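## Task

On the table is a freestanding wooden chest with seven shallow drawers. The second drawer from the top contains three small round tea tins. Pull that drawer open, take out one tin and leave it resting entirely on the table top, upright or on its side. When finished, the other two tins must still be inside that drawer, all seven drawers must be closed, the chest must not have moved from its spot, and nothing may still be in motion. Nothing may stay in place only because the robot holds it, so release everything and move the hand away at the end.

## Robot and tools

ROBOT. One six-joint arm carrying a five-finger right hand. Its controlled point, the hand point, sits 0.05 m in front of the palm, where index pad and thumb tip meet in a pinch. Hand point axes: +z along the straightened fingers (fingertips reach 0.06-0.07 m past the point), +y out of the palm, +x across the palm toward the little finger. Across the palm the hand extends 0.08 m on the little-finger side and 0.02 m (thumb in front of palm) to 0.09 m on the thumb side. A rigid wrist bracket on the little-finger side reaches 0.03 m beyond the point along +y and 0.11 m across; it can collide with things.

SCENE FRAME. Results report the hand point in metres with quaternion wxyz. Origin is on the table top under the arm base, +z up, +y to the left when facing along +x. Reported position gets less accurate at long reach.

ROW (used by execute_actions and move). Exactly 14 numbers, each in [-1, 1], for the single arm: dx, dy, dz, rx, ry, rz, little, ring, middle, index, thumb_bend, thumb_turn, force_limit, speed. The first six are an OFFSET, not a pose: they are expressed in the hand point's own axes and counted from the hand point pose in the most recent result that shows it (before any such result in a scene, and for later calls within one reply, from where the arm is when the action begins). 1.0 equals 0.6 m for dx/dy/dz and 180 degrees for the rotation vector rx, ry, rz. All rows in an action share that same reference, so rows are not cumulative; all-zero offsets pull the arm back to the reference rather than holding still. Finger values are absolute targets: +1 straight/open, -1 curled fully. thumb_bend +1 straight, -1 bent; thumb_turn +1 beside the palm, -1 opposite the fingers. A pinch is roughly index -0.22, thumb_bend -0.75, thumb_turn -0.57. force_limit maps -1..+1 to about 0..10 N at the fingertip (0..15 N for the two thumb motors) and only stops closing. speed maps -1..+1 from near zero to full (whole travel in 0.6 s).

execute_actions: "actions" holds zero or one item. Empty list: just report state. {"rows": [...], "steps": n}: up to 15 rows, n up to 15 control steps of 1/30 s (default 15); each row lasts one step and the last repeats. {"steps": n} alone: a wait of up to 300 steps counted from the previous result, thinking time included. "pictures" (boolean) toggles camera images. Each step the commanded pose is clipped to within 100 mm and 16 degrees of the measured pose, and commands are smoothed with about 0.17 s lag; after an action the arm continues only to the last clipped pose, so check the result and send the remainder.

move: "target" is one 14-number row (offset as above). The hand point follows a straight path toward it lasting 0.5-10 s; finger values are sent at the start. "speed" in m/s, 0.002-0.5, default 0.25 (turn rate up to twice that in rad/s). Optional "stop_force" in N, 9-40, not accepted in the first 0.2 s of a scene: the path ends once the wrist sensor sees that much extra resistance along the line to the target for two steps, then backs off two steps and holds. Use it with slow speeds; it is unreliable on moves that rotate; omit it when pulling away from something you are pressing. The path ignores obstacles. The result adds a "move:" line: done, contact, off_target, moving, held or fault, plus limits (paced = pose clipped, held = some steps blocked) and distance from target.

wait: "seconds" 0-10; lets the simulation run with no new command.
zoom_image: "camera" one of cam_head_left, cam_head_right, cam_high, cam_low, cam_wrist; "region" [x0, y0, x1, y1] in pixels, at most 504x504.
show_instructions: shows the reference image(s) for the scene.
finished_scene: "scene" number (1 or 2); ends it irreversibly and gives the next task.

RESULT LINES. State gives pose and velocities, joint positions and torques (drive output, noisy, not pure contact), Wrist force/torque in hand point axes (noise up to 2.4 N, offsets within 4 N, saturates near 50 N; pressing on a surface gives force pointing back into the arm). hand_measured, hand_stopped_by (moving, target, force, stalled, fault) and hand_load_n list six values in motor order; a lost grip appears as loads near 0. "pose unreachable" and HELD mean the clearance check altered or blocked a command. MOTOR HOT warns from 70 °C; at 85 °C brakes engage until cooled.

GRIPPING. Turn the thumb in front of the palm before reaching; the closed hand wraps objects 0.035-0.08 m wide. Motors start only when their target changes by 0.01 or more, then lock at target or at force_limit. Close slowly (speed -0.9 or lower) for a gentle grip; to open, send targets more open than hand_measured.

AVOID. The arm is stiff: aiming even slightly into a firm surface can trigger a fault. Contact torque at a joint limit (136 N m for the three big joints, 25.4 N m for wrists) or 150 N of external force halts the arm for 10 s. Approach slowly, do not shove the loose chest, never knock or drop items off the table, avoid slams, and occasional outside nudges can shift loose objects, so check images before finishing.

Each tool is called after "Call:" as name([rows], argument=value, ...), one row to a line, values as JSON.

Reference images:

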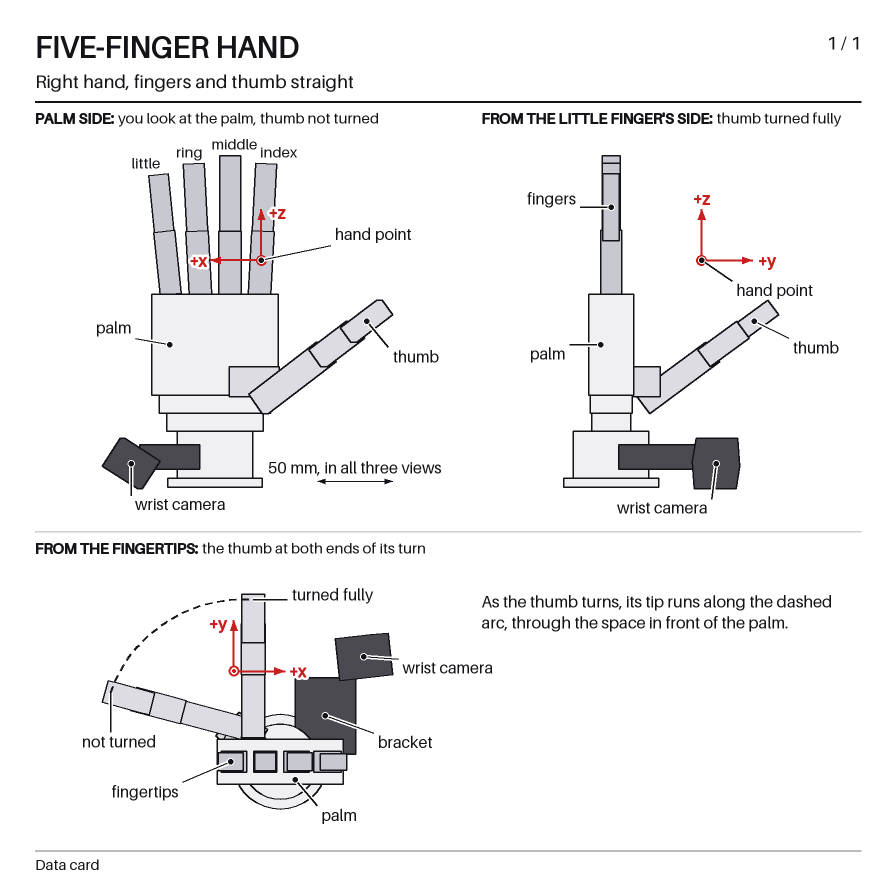

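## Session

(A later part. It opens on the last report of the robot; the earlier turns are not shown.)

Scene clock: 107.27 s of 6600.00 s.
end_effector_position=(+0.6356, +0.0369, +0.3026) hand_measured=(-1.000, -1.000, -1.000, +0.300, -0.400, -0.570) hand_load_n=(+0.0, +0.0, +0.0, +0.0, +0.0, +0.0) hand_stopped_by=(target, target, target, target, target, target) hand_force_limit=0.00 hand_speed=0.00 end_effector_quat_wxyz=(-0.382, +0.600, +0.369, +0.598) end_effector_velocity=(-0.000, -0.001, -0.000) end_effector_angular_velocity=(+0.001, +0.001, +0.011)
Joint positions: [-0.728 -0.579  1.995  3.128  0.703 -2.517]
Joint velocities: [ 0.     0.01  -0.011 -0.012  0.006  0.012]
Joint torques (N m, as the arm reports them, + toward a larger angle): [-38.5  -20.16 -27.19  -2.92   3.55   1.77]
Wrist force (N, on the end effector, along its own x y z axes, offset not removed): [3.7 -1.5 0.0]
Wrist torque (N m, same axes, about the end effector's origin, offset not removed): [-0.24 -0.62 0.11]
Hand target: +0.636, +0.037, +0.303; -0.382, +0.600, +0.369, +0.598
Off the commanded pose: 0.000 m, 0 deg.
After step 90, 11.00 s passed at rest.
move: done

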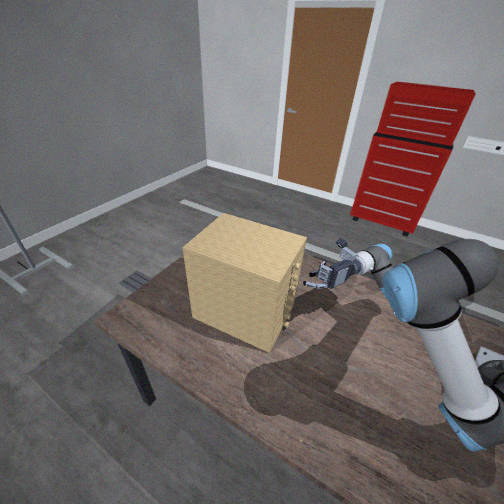

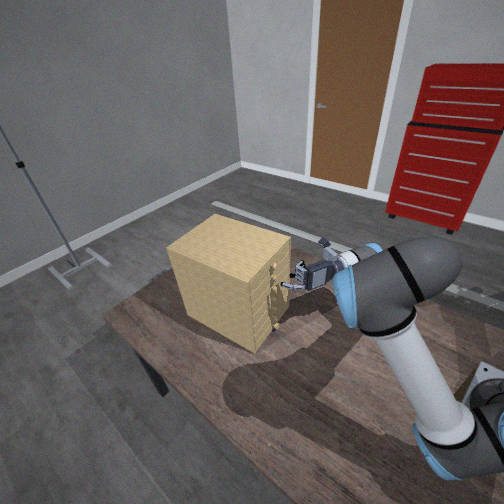

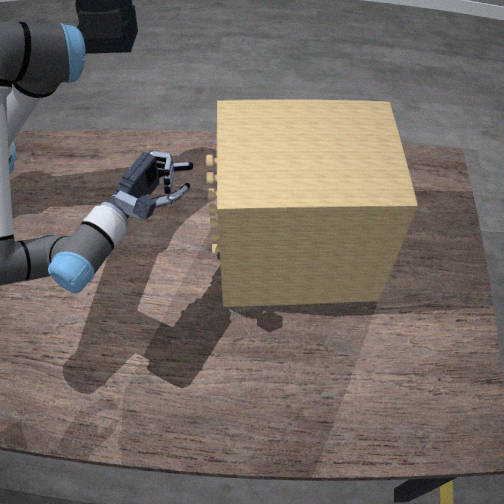

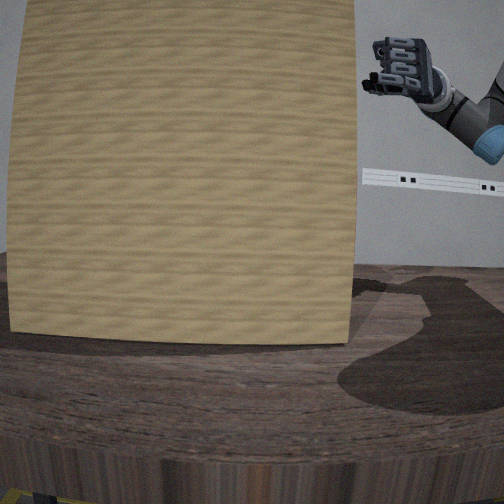

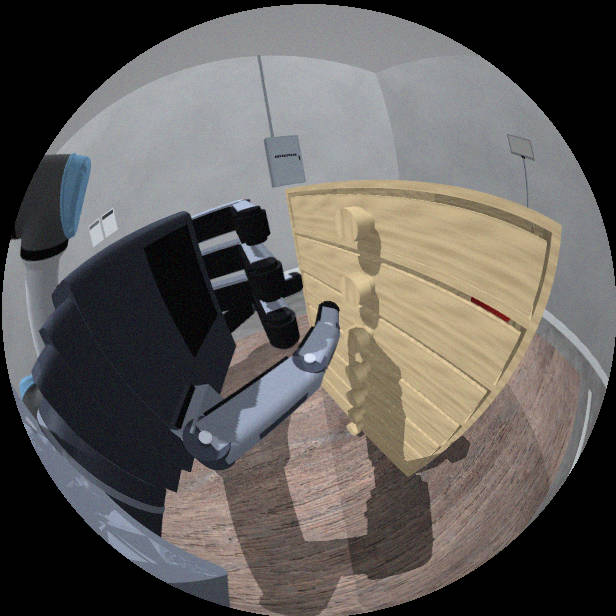

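Call:
move(target=[0,0.0634,0.0296,0,0,0,-1,-1,-1,0.3,-0.4,-0.57,0,0], speed=0.02, stop_force=9)

Call:
zoom_image(camera="cam_high", region=[100, 80, 280, 260])

Call:
zoom_image(camera="cam_wrist", region=[220, 180, 440, 400])

Scene clock: 120.67 s of 6600.00 s.
end_effector_position=(+0.6773, +0.0363, +0.3020) hand_measured=(-1.000, -1.000, -1.000, +0.300, -0.400, -0.570) hand_load_n=(+0.0, +0.0, +0.0, +0.0, +0.0, +0.0) hand_stopped_by=(target, target, target, target, target, target) hand_force_limit=0.00 hand_speed=0.00 end_effector_quat_wxyz=(-0.382, +0.600, +0.369, +0.598) end_effector_velocity=(+0.002, +0.001, -0.000) end_effector_angular_velocity=(-0.001, -0.000, +0.002)
Joint positions: [-0.677 -0.574  1.895  3.282  0.696 -2.595]
Joint velocities: [ 0.004 -0.    -0.006  0.007 -0.    -0.004]
Joint torques (N m, as the arm reports them, + toward a larger angle): [-19.02 -21.73 -29.94   0.08  -0.49  -2.19]
Wrist force (N, on the end effector, along its own x y z axes, offset not removed): [2.3 -2.1 -1.0]
Wrist torque (N m, same axes, about the end effector's origin, offset not removed): [-0.24 -0.21 0.07]
Hand target: +0.678, +0.036, +0.302; -0.382, +0.600, +0.369, +0.598
Off the commanded pose: 0.000 m, 0 deg.
After step 90, 8.00 s passed at rest.
move: done

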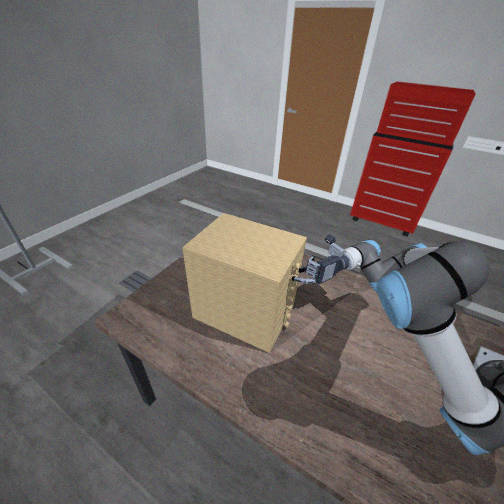

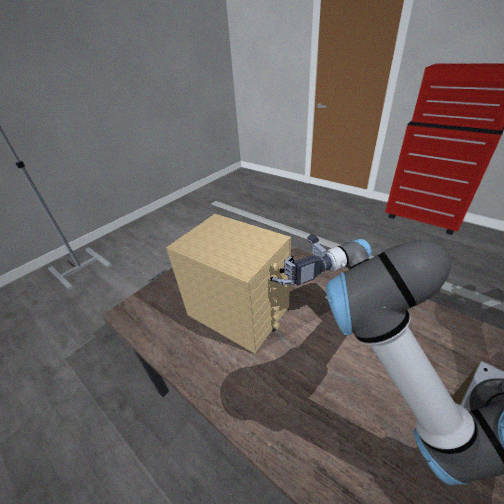

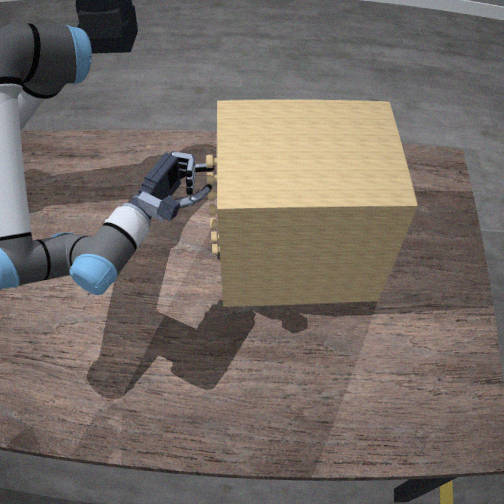

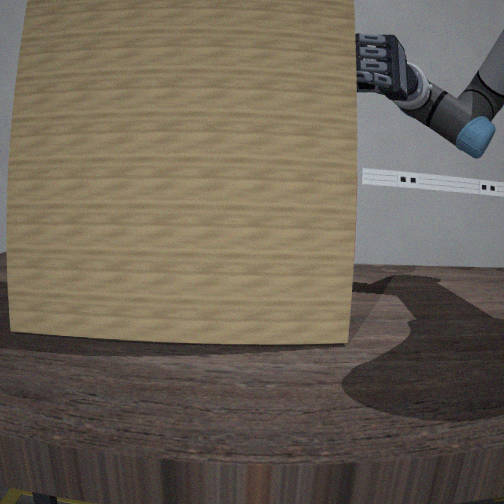

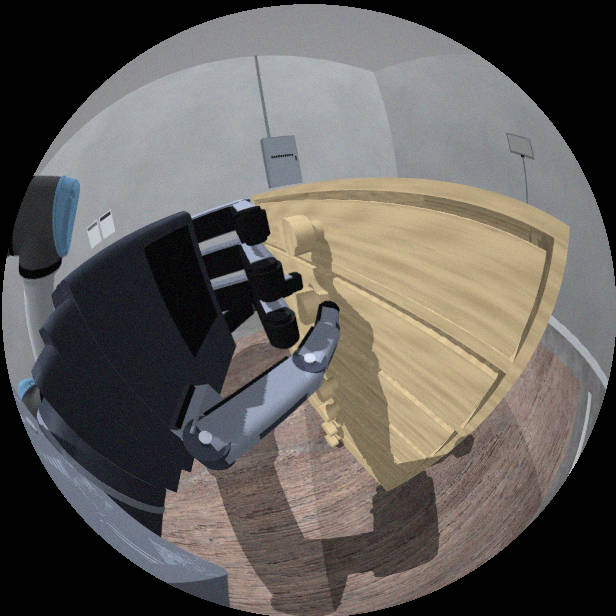

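Region (100, 80, 280, 260) of cam_high's 504x504 image, scaled by 2.800, with more detail than that image has.

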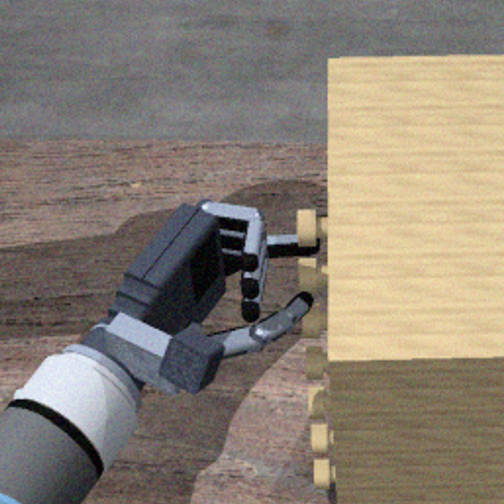

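Region (220, 180, 440, 400) of cam_wrist's 616x616 image, scaled by 2.291, with more detail than that image has.

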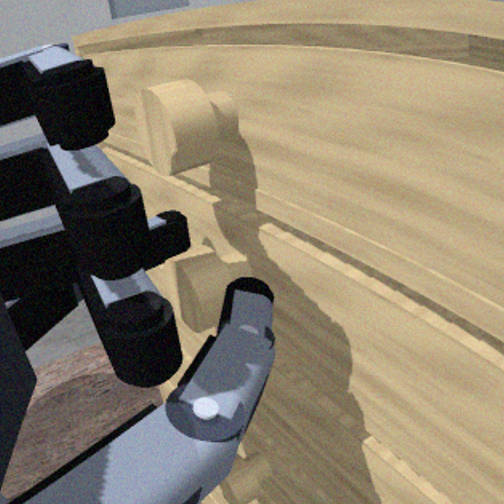

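Advance a bit more and close.

Call:
move(target=[0,0.012,0.0056,0,0,0,-1,-1,-1,0.3,-0.4,-0.57,0,0], speed=0.01, stop_force=9)

Call:
move(target=[0,0,0,0,0,0,-1,-1,-1,-0.4,-0.8,-0.57,0.6,-0.7])

Call:
zoom_image(camera="cam_wrist", region=[220, 180, 440, 400])

Scene clock: 128.80 s of 6600.00 s.
end_effector_position=(+0.6851, +0.0362, +0.3019) hand_measured=(-1.000, -1.000, -1.000, +0.300, -0.400, -0.570) hand_load_n=(+0.0, +0.0, +0.0, +0.5, +0.0, +0.0) hand_stopped_by=(target, target, target, target, target, target) hand_force_limit=0.00 hand_speed=0.00 end_effector_quat_wxyz=(-0.382, +0.600, +0.369, +0.598) end_effector_velocity=(+0.002, -0.002, +0.000) end_effector_angular_velocity=(-0.000, -0.001, -0.002)
Joint positions: [-0.668 -0.572  1.875  3.31   0.695 -2.608]
Joint velocities: [ 0.001  0.002 -0.006  0.007 -0.    -0.004]
Joint torques (N m, as the arm reports them, + toward a larger angle): [-21.9  -21.7  -29.91   0.36  -0.53  -2.41]
Wrist force (N, on the end effector, along its own x y z axes, offset not removed): [2.8 -2.1 0.7]
Wrist torque (N m, same axes, about the end effector's origin, offset not removed): [-0.21 -0.27 0.06]
Hand target: +0.685, +0.036, +0.302; -0.382, +0.600, +0.369, +0.598
Off the commanded pose: 0.000 m, 0 deg.
After step 90, 4.13 s passed at rest.
move: done

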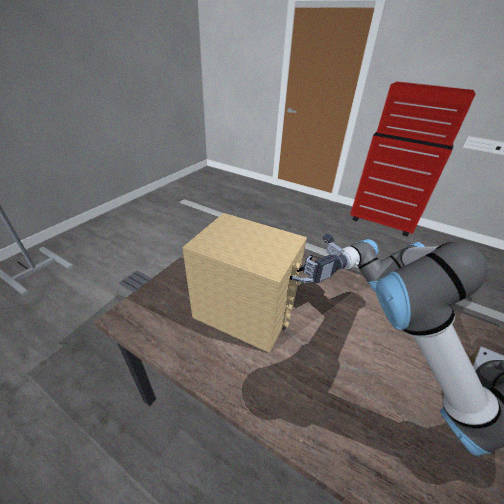

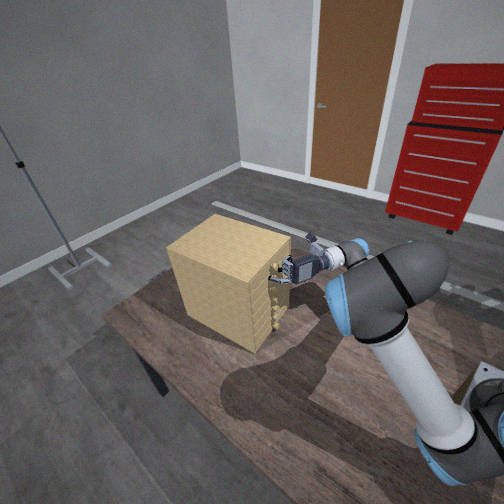

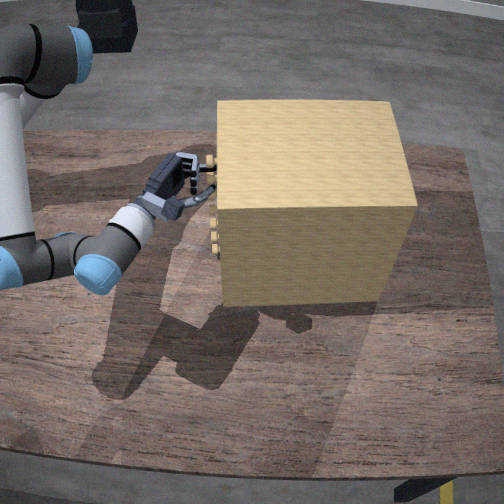

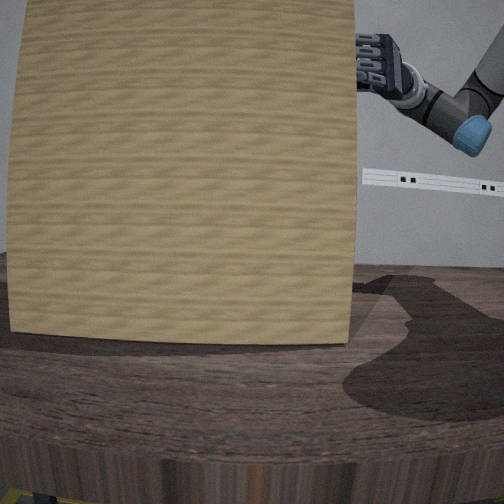

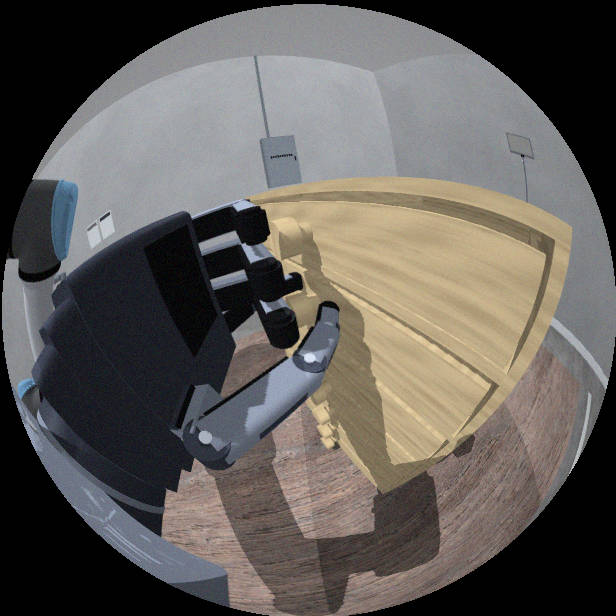

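Scene clock: 130.33 s of 6600.00 s.
end_effector_position=(+0.6851, +0.0362, +0.3019) hand_measured=(-1.000, -1.000, -1.000, +0.204, -0.800, -0.570) hand_load_n=(+0.0, +0.0, +0.0, +8.0, +0.0, +0.0) hand_stopped_by=(target, target, target, force, target, target) hand_force_limit=0.60 hand_speed=-0.70 end_effector_quat_wxyz=(-0.382, +0.600, +0.369, +0.598) end_effector_velocity=(+0.000, -0.000, -0.000) end_effector_angular_velocity=(+0.001, +0.001, -0.001)
Joint positions: [-0.668 -0.572  1.875  3.31   0.695 -2.608]
Joint velocities: [ 0.     0.001 -0.     0.001 -0.     0.   ]
Joint torques (N m, as the arm reports them, + toward a larger angle): [-42.55 -25.33   0.01  -1.18   0.71   1.84]
Wrist force (N, on the end effector, along its own x y z axes, offset not removed): [-1.5 -5.6 5.6]
Wrist torque (N m, same axes, about the end effector's origin, offset not removed): [0.31 0.32 -0.01]
Hand target: +0.685, +0.036, +0.302; -0.382, +0.600, +0.369, +0.598
Off the commanded pose: 0.000 m, 0 deg.
move: done

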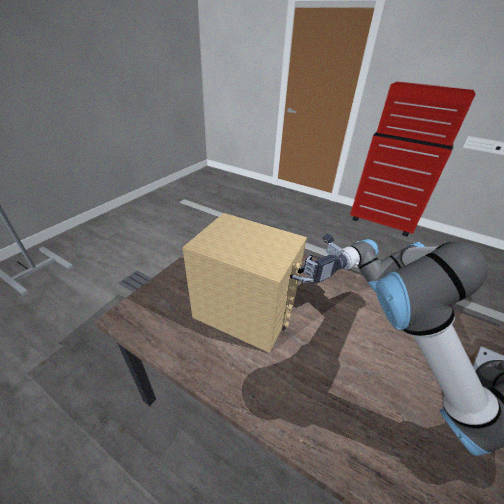

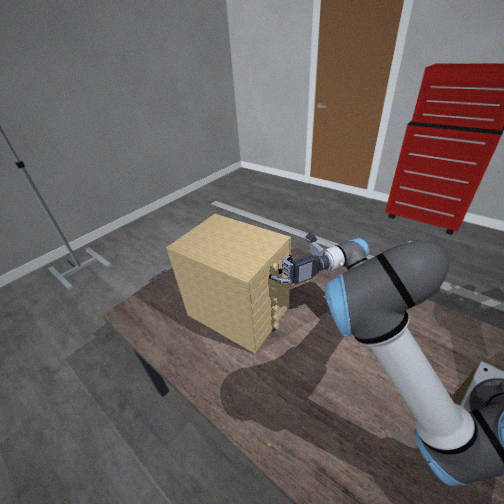

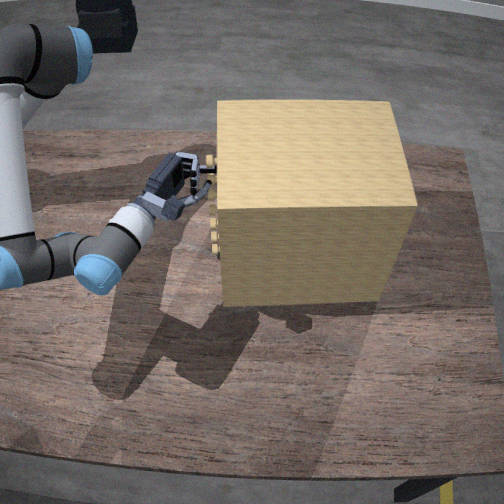

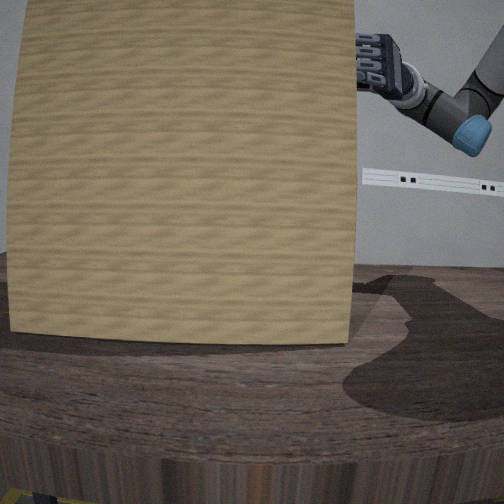

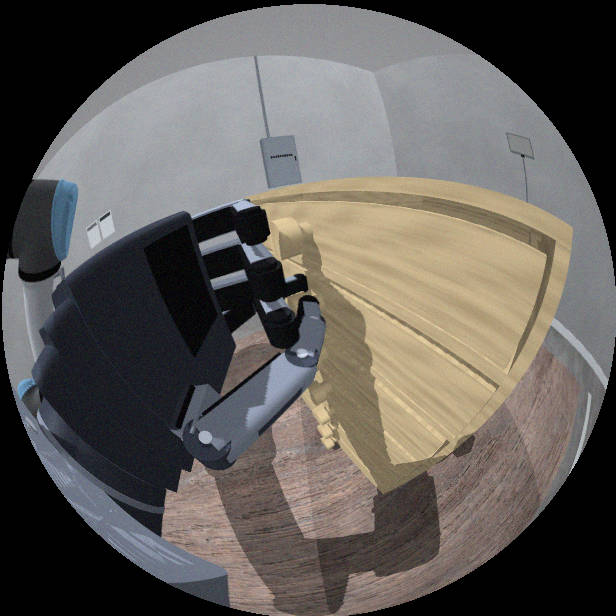

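Region (220, 180, 440, 400) of cam_wrist's 616x616 image, scaled by 2.291, with more detail than that image has.

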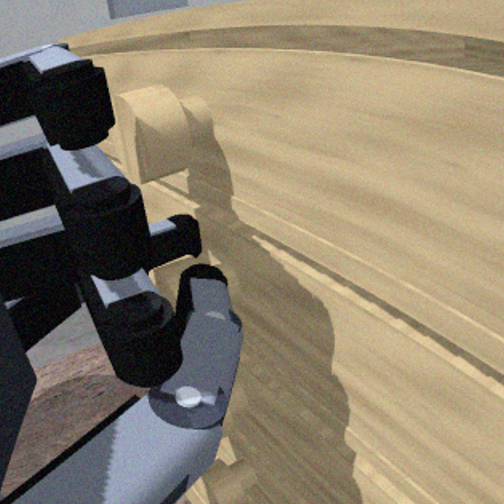

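Call:
move(target=[0,0,0,0,0,0,-1,-1,-1,0.3,-0.5,-0.57,0.6,-0.5])

Call:
move(target=[0,-0.014,0.03,0,0,0,-1,-1,-1,0.3,-0.5,-0.57,0.6,-0.5], speed=0.005, stop_force=9)

Call:
zoom_image(camera="cam_wrist", region=[220, 180, 440, 400])

Call:
zoom_image(camera="cam_high", region=[140, 120, 240, 220])

Scene clock: 142.63 s of 6600.00 s.
end_effector_position=(+0.6851, +0.0362, +0.3020) hand_measured=(-1.000, -1.000, -1.000, +0.300, -0.500, -0.570) hand_load_n=(+0.0, +0.0, +0.0, +0.0, +0.0, +0.0) hand_stopped_by=(target, target, target, target, target, target) hand_force_limit=0.60 hand_speed=-0.50 end_effector_quat_wxyz=(-0.382, +0.600, +0.369, +0.598) end_effector_velocity=(-0.000, -0.000, -0.001) end_effector_angular_velocity=(+0.001, +0.001, -0.001)
Joint positions: [-0.668 -0.572  1.875  3.31   0.695 -2.608]
Joint velocities: [ 0.     0.001  0.002 -0.     0.    -0.   ]
Joint torques (N m, as the arm reports them, + toward a larger angle): [-31.28 -30.09  -1.29  -1.33   1.6    1.61]
Wrist force (N, on the end effector, along its own x y z axes, offset not removed): [2.9 -2.8 -0.5]
Wrist torque (N m, same axes, about the end effector's origin, offset not removed): [-0.32 -0.26 0.00]
Hand target: +0.685, +0.036, +0.302; -0.382, +0.600, +0.369, +0.598
Off the commanded pose: 0.000 m, 0 deg.
After step 90, 8.47 s passed at rest.
move: done

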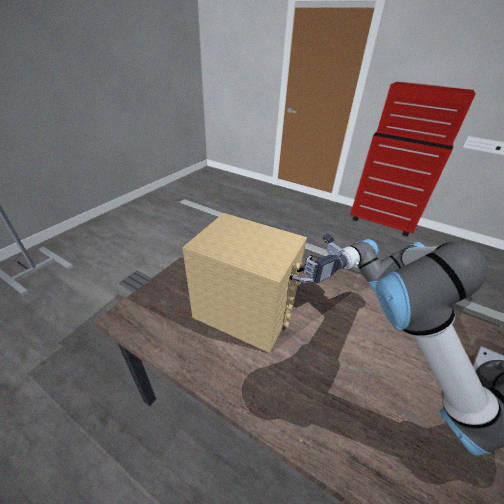

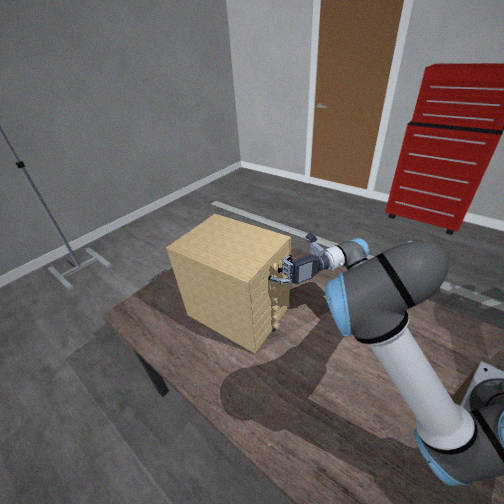

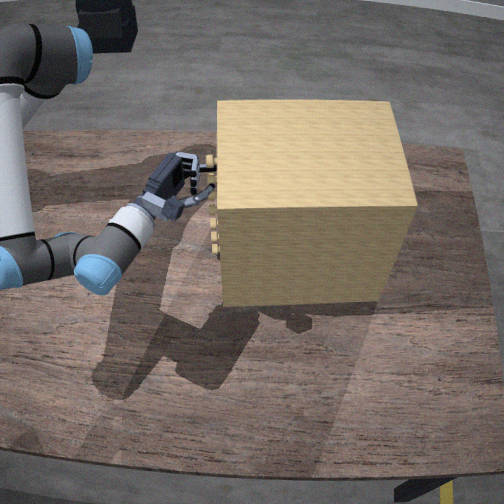

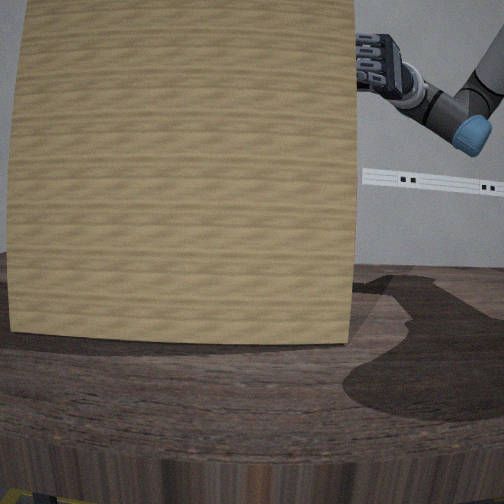

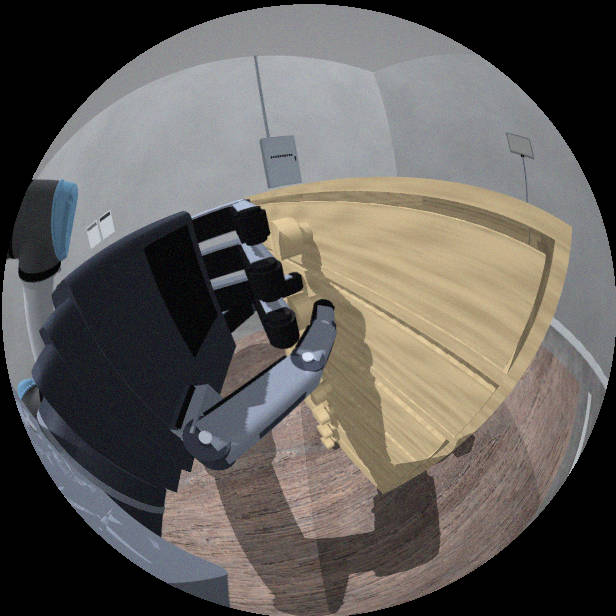

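Scene clock: 145.57 s of 6600.00 s.
end_effector_position=(+0.6852, +0.0491, +0.3020) hand_measured=(-1.000, -1.000, -1.000, +0.300, -0.500, -0.570) hand_load_n=(+0.0, +0.0, +0.0, -0.5, +0.0, +0.0) hand_stopped_by=(target, target, target, target, target, target) hand_force_limit=0.60 hand_speed=-0.50 end_effector_quat_wxyz=(-0.382, +0.600, +0.369, +0.598) end_effector_velocity=(+0.001, -0.001, +0.000) end_effector_angular_velocity=(-0.000, +0.001, +0.001)
Joint positions: [-0.655 -0.6    1.896  3.332  0.694 -2.629]
Joint velocities: [-0.001  0.003 -0.005 -0.001 -0.     0.003]
Joint torques (N m, as the arm reports them, + toward a larger angle): [-35.85 -21.07 -31.58  -2.14  -1.24   1.5 ]
Wrist force (N, on the end effector, along its own x y z axes, offset not removed): [0.1 -12.8 -13.4]
Wrist torque (N m, same axes, about the end effector's origin, offset not removed): [0.33 0.26 -0.12]
Hand target: +0.685, +0.049, +0.302; -0.382, +0.600, +0.369, +0.598
Off the commanded pose: 0.007 m, 0 deg.
move: contact

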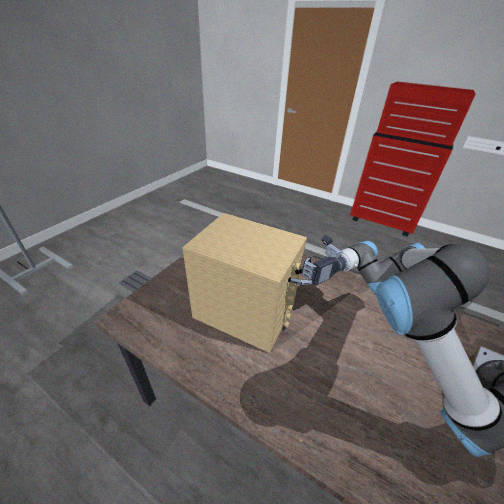

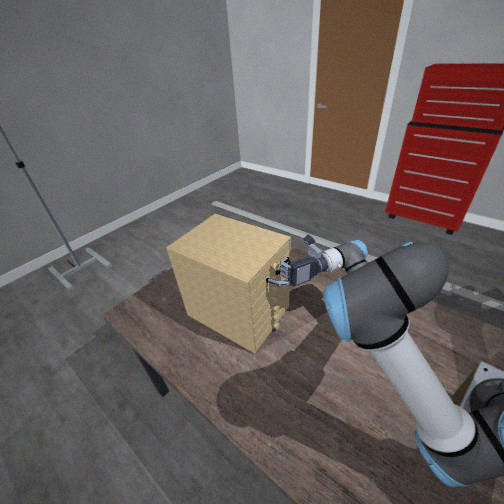

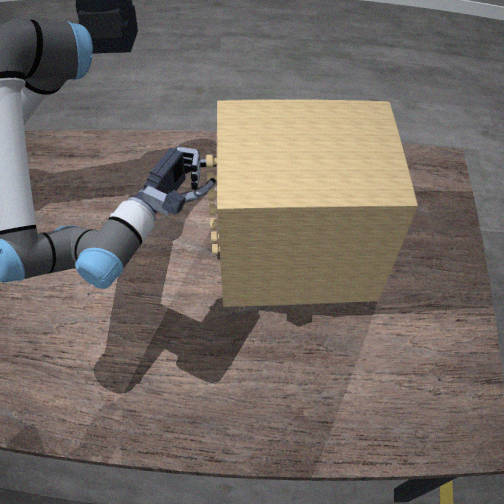

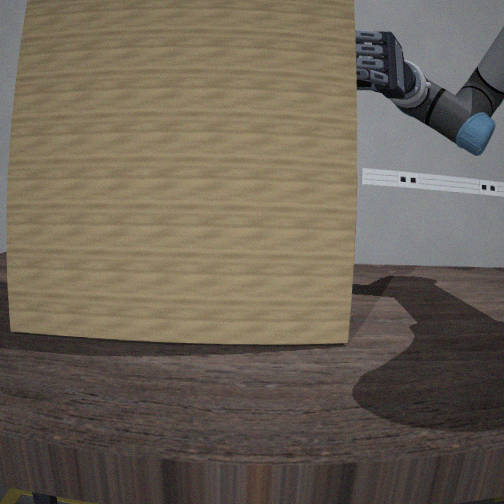

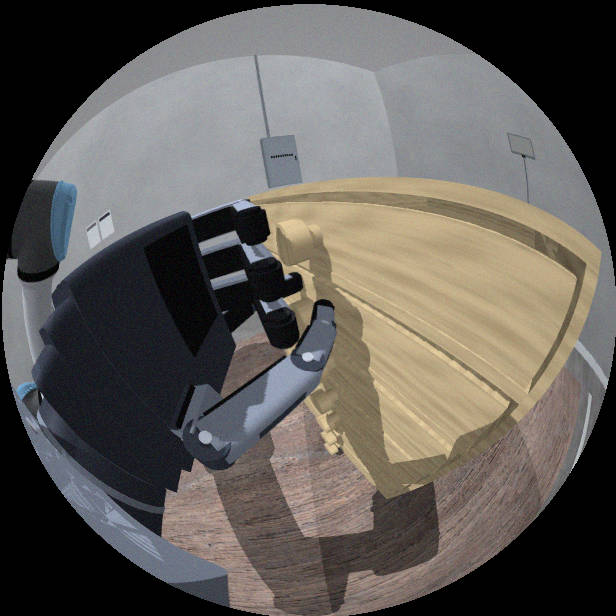

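Region (220, 180, 440, 400) of cam_wrist's 616x616 image, scaled by 2.291, with more detail than that image has.

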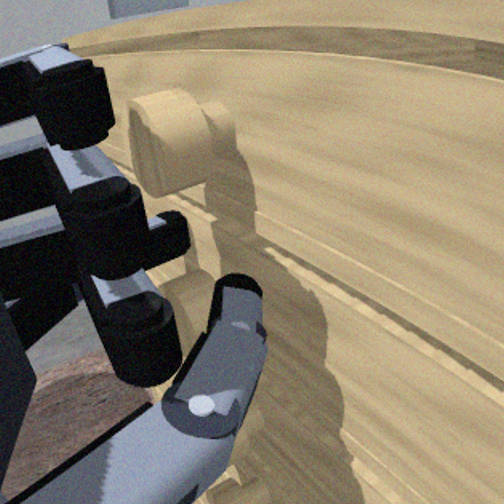

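Region (140, 120, 240, 220) of cam_high's 504x504 image, scaled by 5.040, with more detail than that image has.

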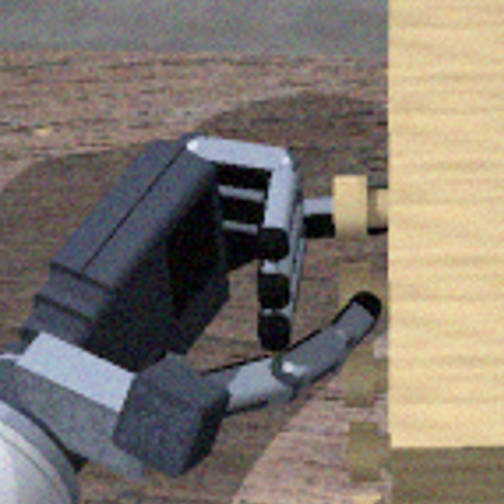

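Call:
move(target=[0,0,-0.015,0,0,0,-1,-1,-1,0.3,-0.4,-0.57,0.6,-0.5], speed=0.02)

Call:
move(target=[-0.025,0,0,0,0,0,-1,-1,-1,0.3,-0.4,-0.57,0.6,-0.5], speed=0.01, stop_force=9)

Call:
zoom_image(camera="cam_wrist", region=[220, 180, 440, 400])

Call:
zoom_image(camera="cam_high", region=[140, 120, 240, 220])

Scene clock: 162.07 s of 6600.00 s.
end_effector_position=(+0.6814, +0.0412, +0.3020) hand_measured=(-1.000, -1.000, -1.000, +0.300, -0.400, -0.570) hand_load_n=(+0.0, +0.0, +0.0, +0.0, +0.0, +0.0) hand_stopped_by=(target, target, target, target, target, target) hand_force_limit=0.60 hand_speed=-0.50 end_effector_quat_wxyz=(-0.382, +0.600, +0.369, +0.598) end_effector_velocity=(-0.001, -0.003, +0.000) end_effector_angular_velocity=(+0.002, +0.001, -0.001)
Joint positions: [-0.667 -0.584  1.893  3.305  0.695 -2.61 ]
Joint velocities: [-0.004  0.004  0.    -0.007  0.     0.007]
Joint torques (N m, as the arm reports them, + toward a larger angle): [-51.84 -20.08 -29.32  -3.05   3.23   2.31]
Wrist force (N, on the end effector, along its own x y z axes, offset not removed): [1.3 1.8 -2.1]
Wrist torque (N m, same axes, about the end effector's origin, offset not removed): [0.50 -0.06 0.21]
Hand target: +0.681, +0.041, +0.302; -0.382, +0.600, +0.369, +0.598
Off the commanded pose: 0.000 m, 0 deg.
After step 90, 12.77 s passed at rest.
move: done

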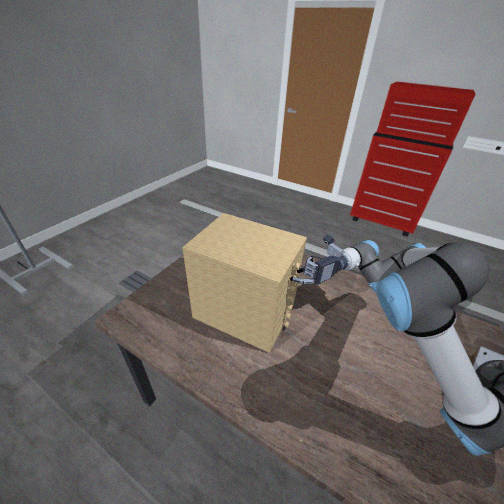

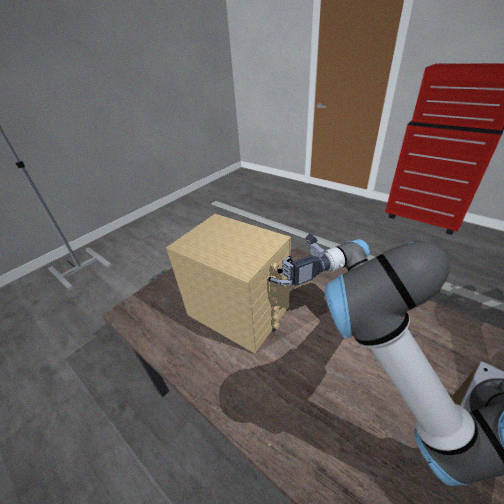

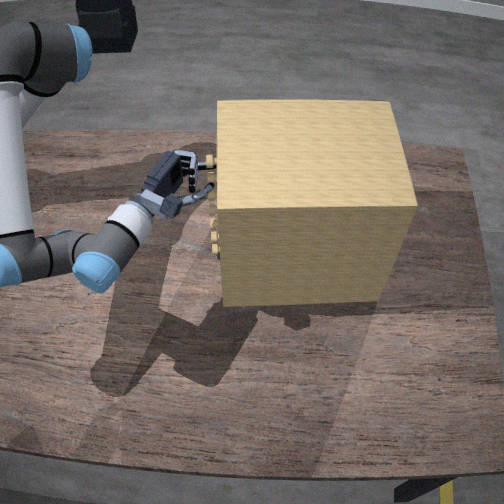

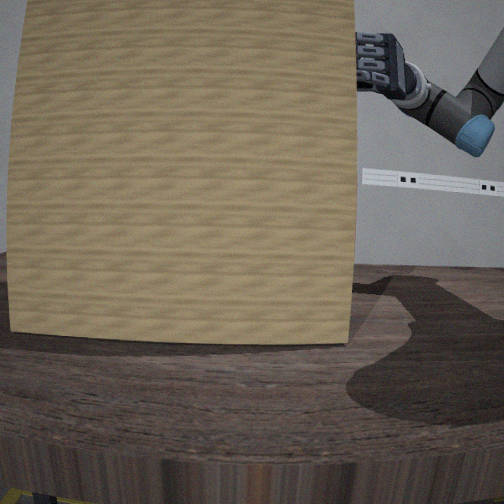

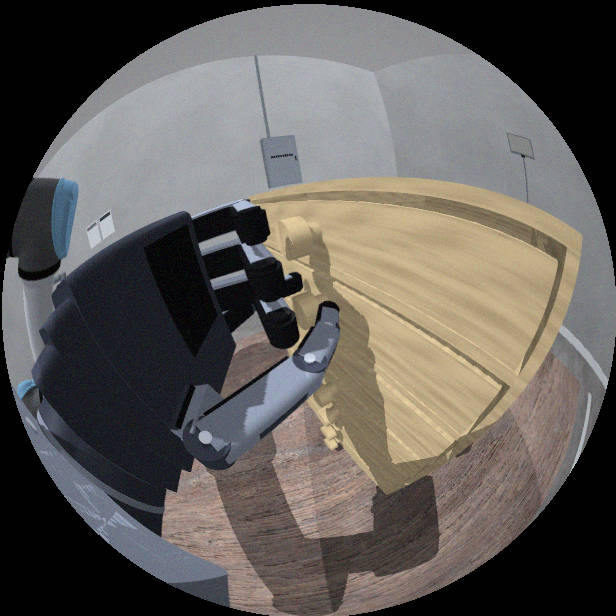

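Scene clock: 163.80 s of 6600.00 s.
end_effector_position=(+0.6813, +0.0414, +0.2872) hand_measured=(-1.000, -1.000, -1.000, +0.300, -0.400, -0.570) hand_load_n=(+0.0, +0.0, +0.0, +0.0, +0.0, +0.0) hand_stopped_by=(target, target, target, target, target, target) hand_force_limit=0.60 hand_speed=-0.50 end_effector_quat_wxyz=(-0.382, +0.600, +0.369, +0.598) end_effector_velocity=(+0.000, -0.002, -0.002) end_effector_angular_velocity=(+0.002, +0.001, -0.003)
Joint positions: [-0.653 -0.566  1.898  3.299  0.694 -2.633]
Joint velocities: [ 0.     0.005  0.     0.001 -0.    -0.003]
Joint torques (N m, as the arm reports them, + toward a larger angle): [-18.63 -20.47   0.47  -3.11  -0.77  -2.27]
Wrist force (N, on the end effector, along its own x y z axes, offset not removed): [2.4 -1.3 -2.8]
Wrist torque (N m, same axes, about the end effector's origin, offset not removed): [-0.01 -0.13 0.05]
Hand target: +0.681, +0.041, +0.287; -0.382, +0.600, +0.369, +0.598
Off the commanded pose: 0.000 m, 0 deg.
move: done

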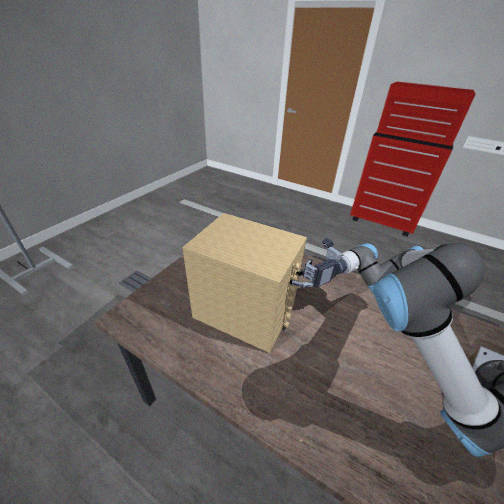

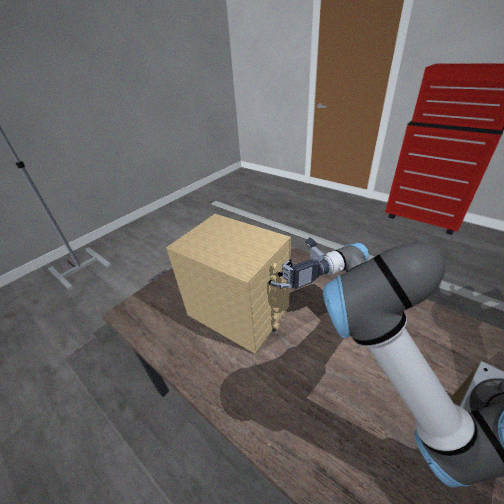

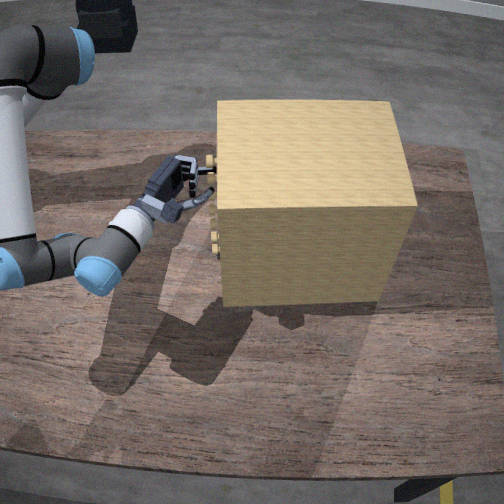

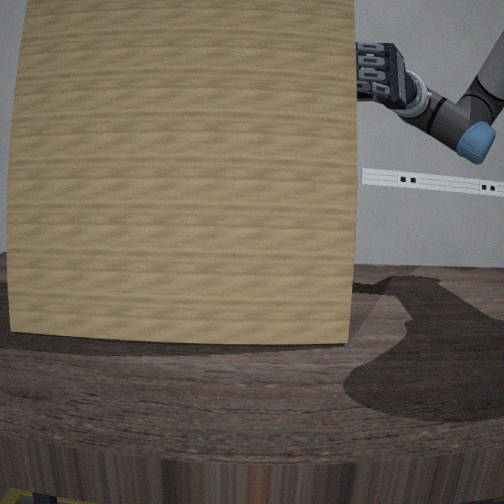

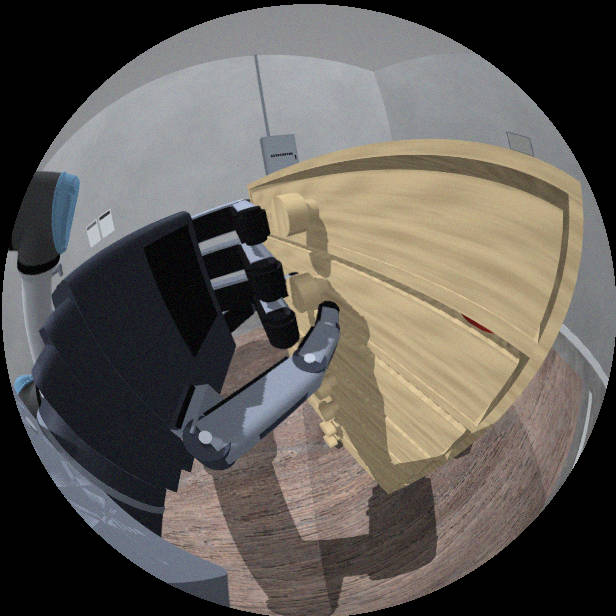

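Region (220, 180, 440, 400) of cam_wrist's 616x616 image, scaled by 2.291, with more detail than that image has.

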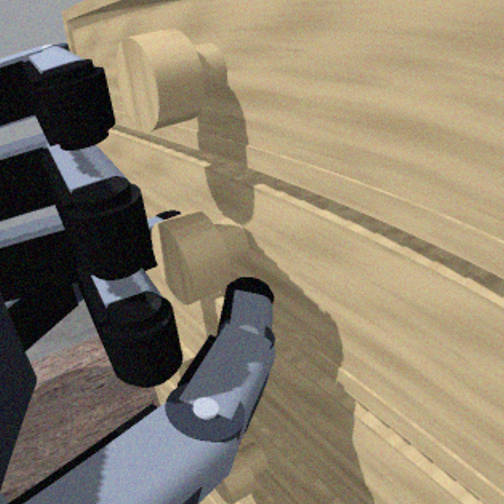

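Region (140, 120, 240, 220) of cam_high's 504x504 image, scaled by 5.040, with more detail than that image has.

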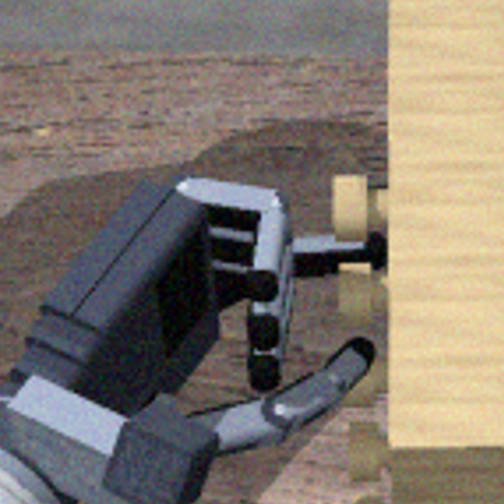

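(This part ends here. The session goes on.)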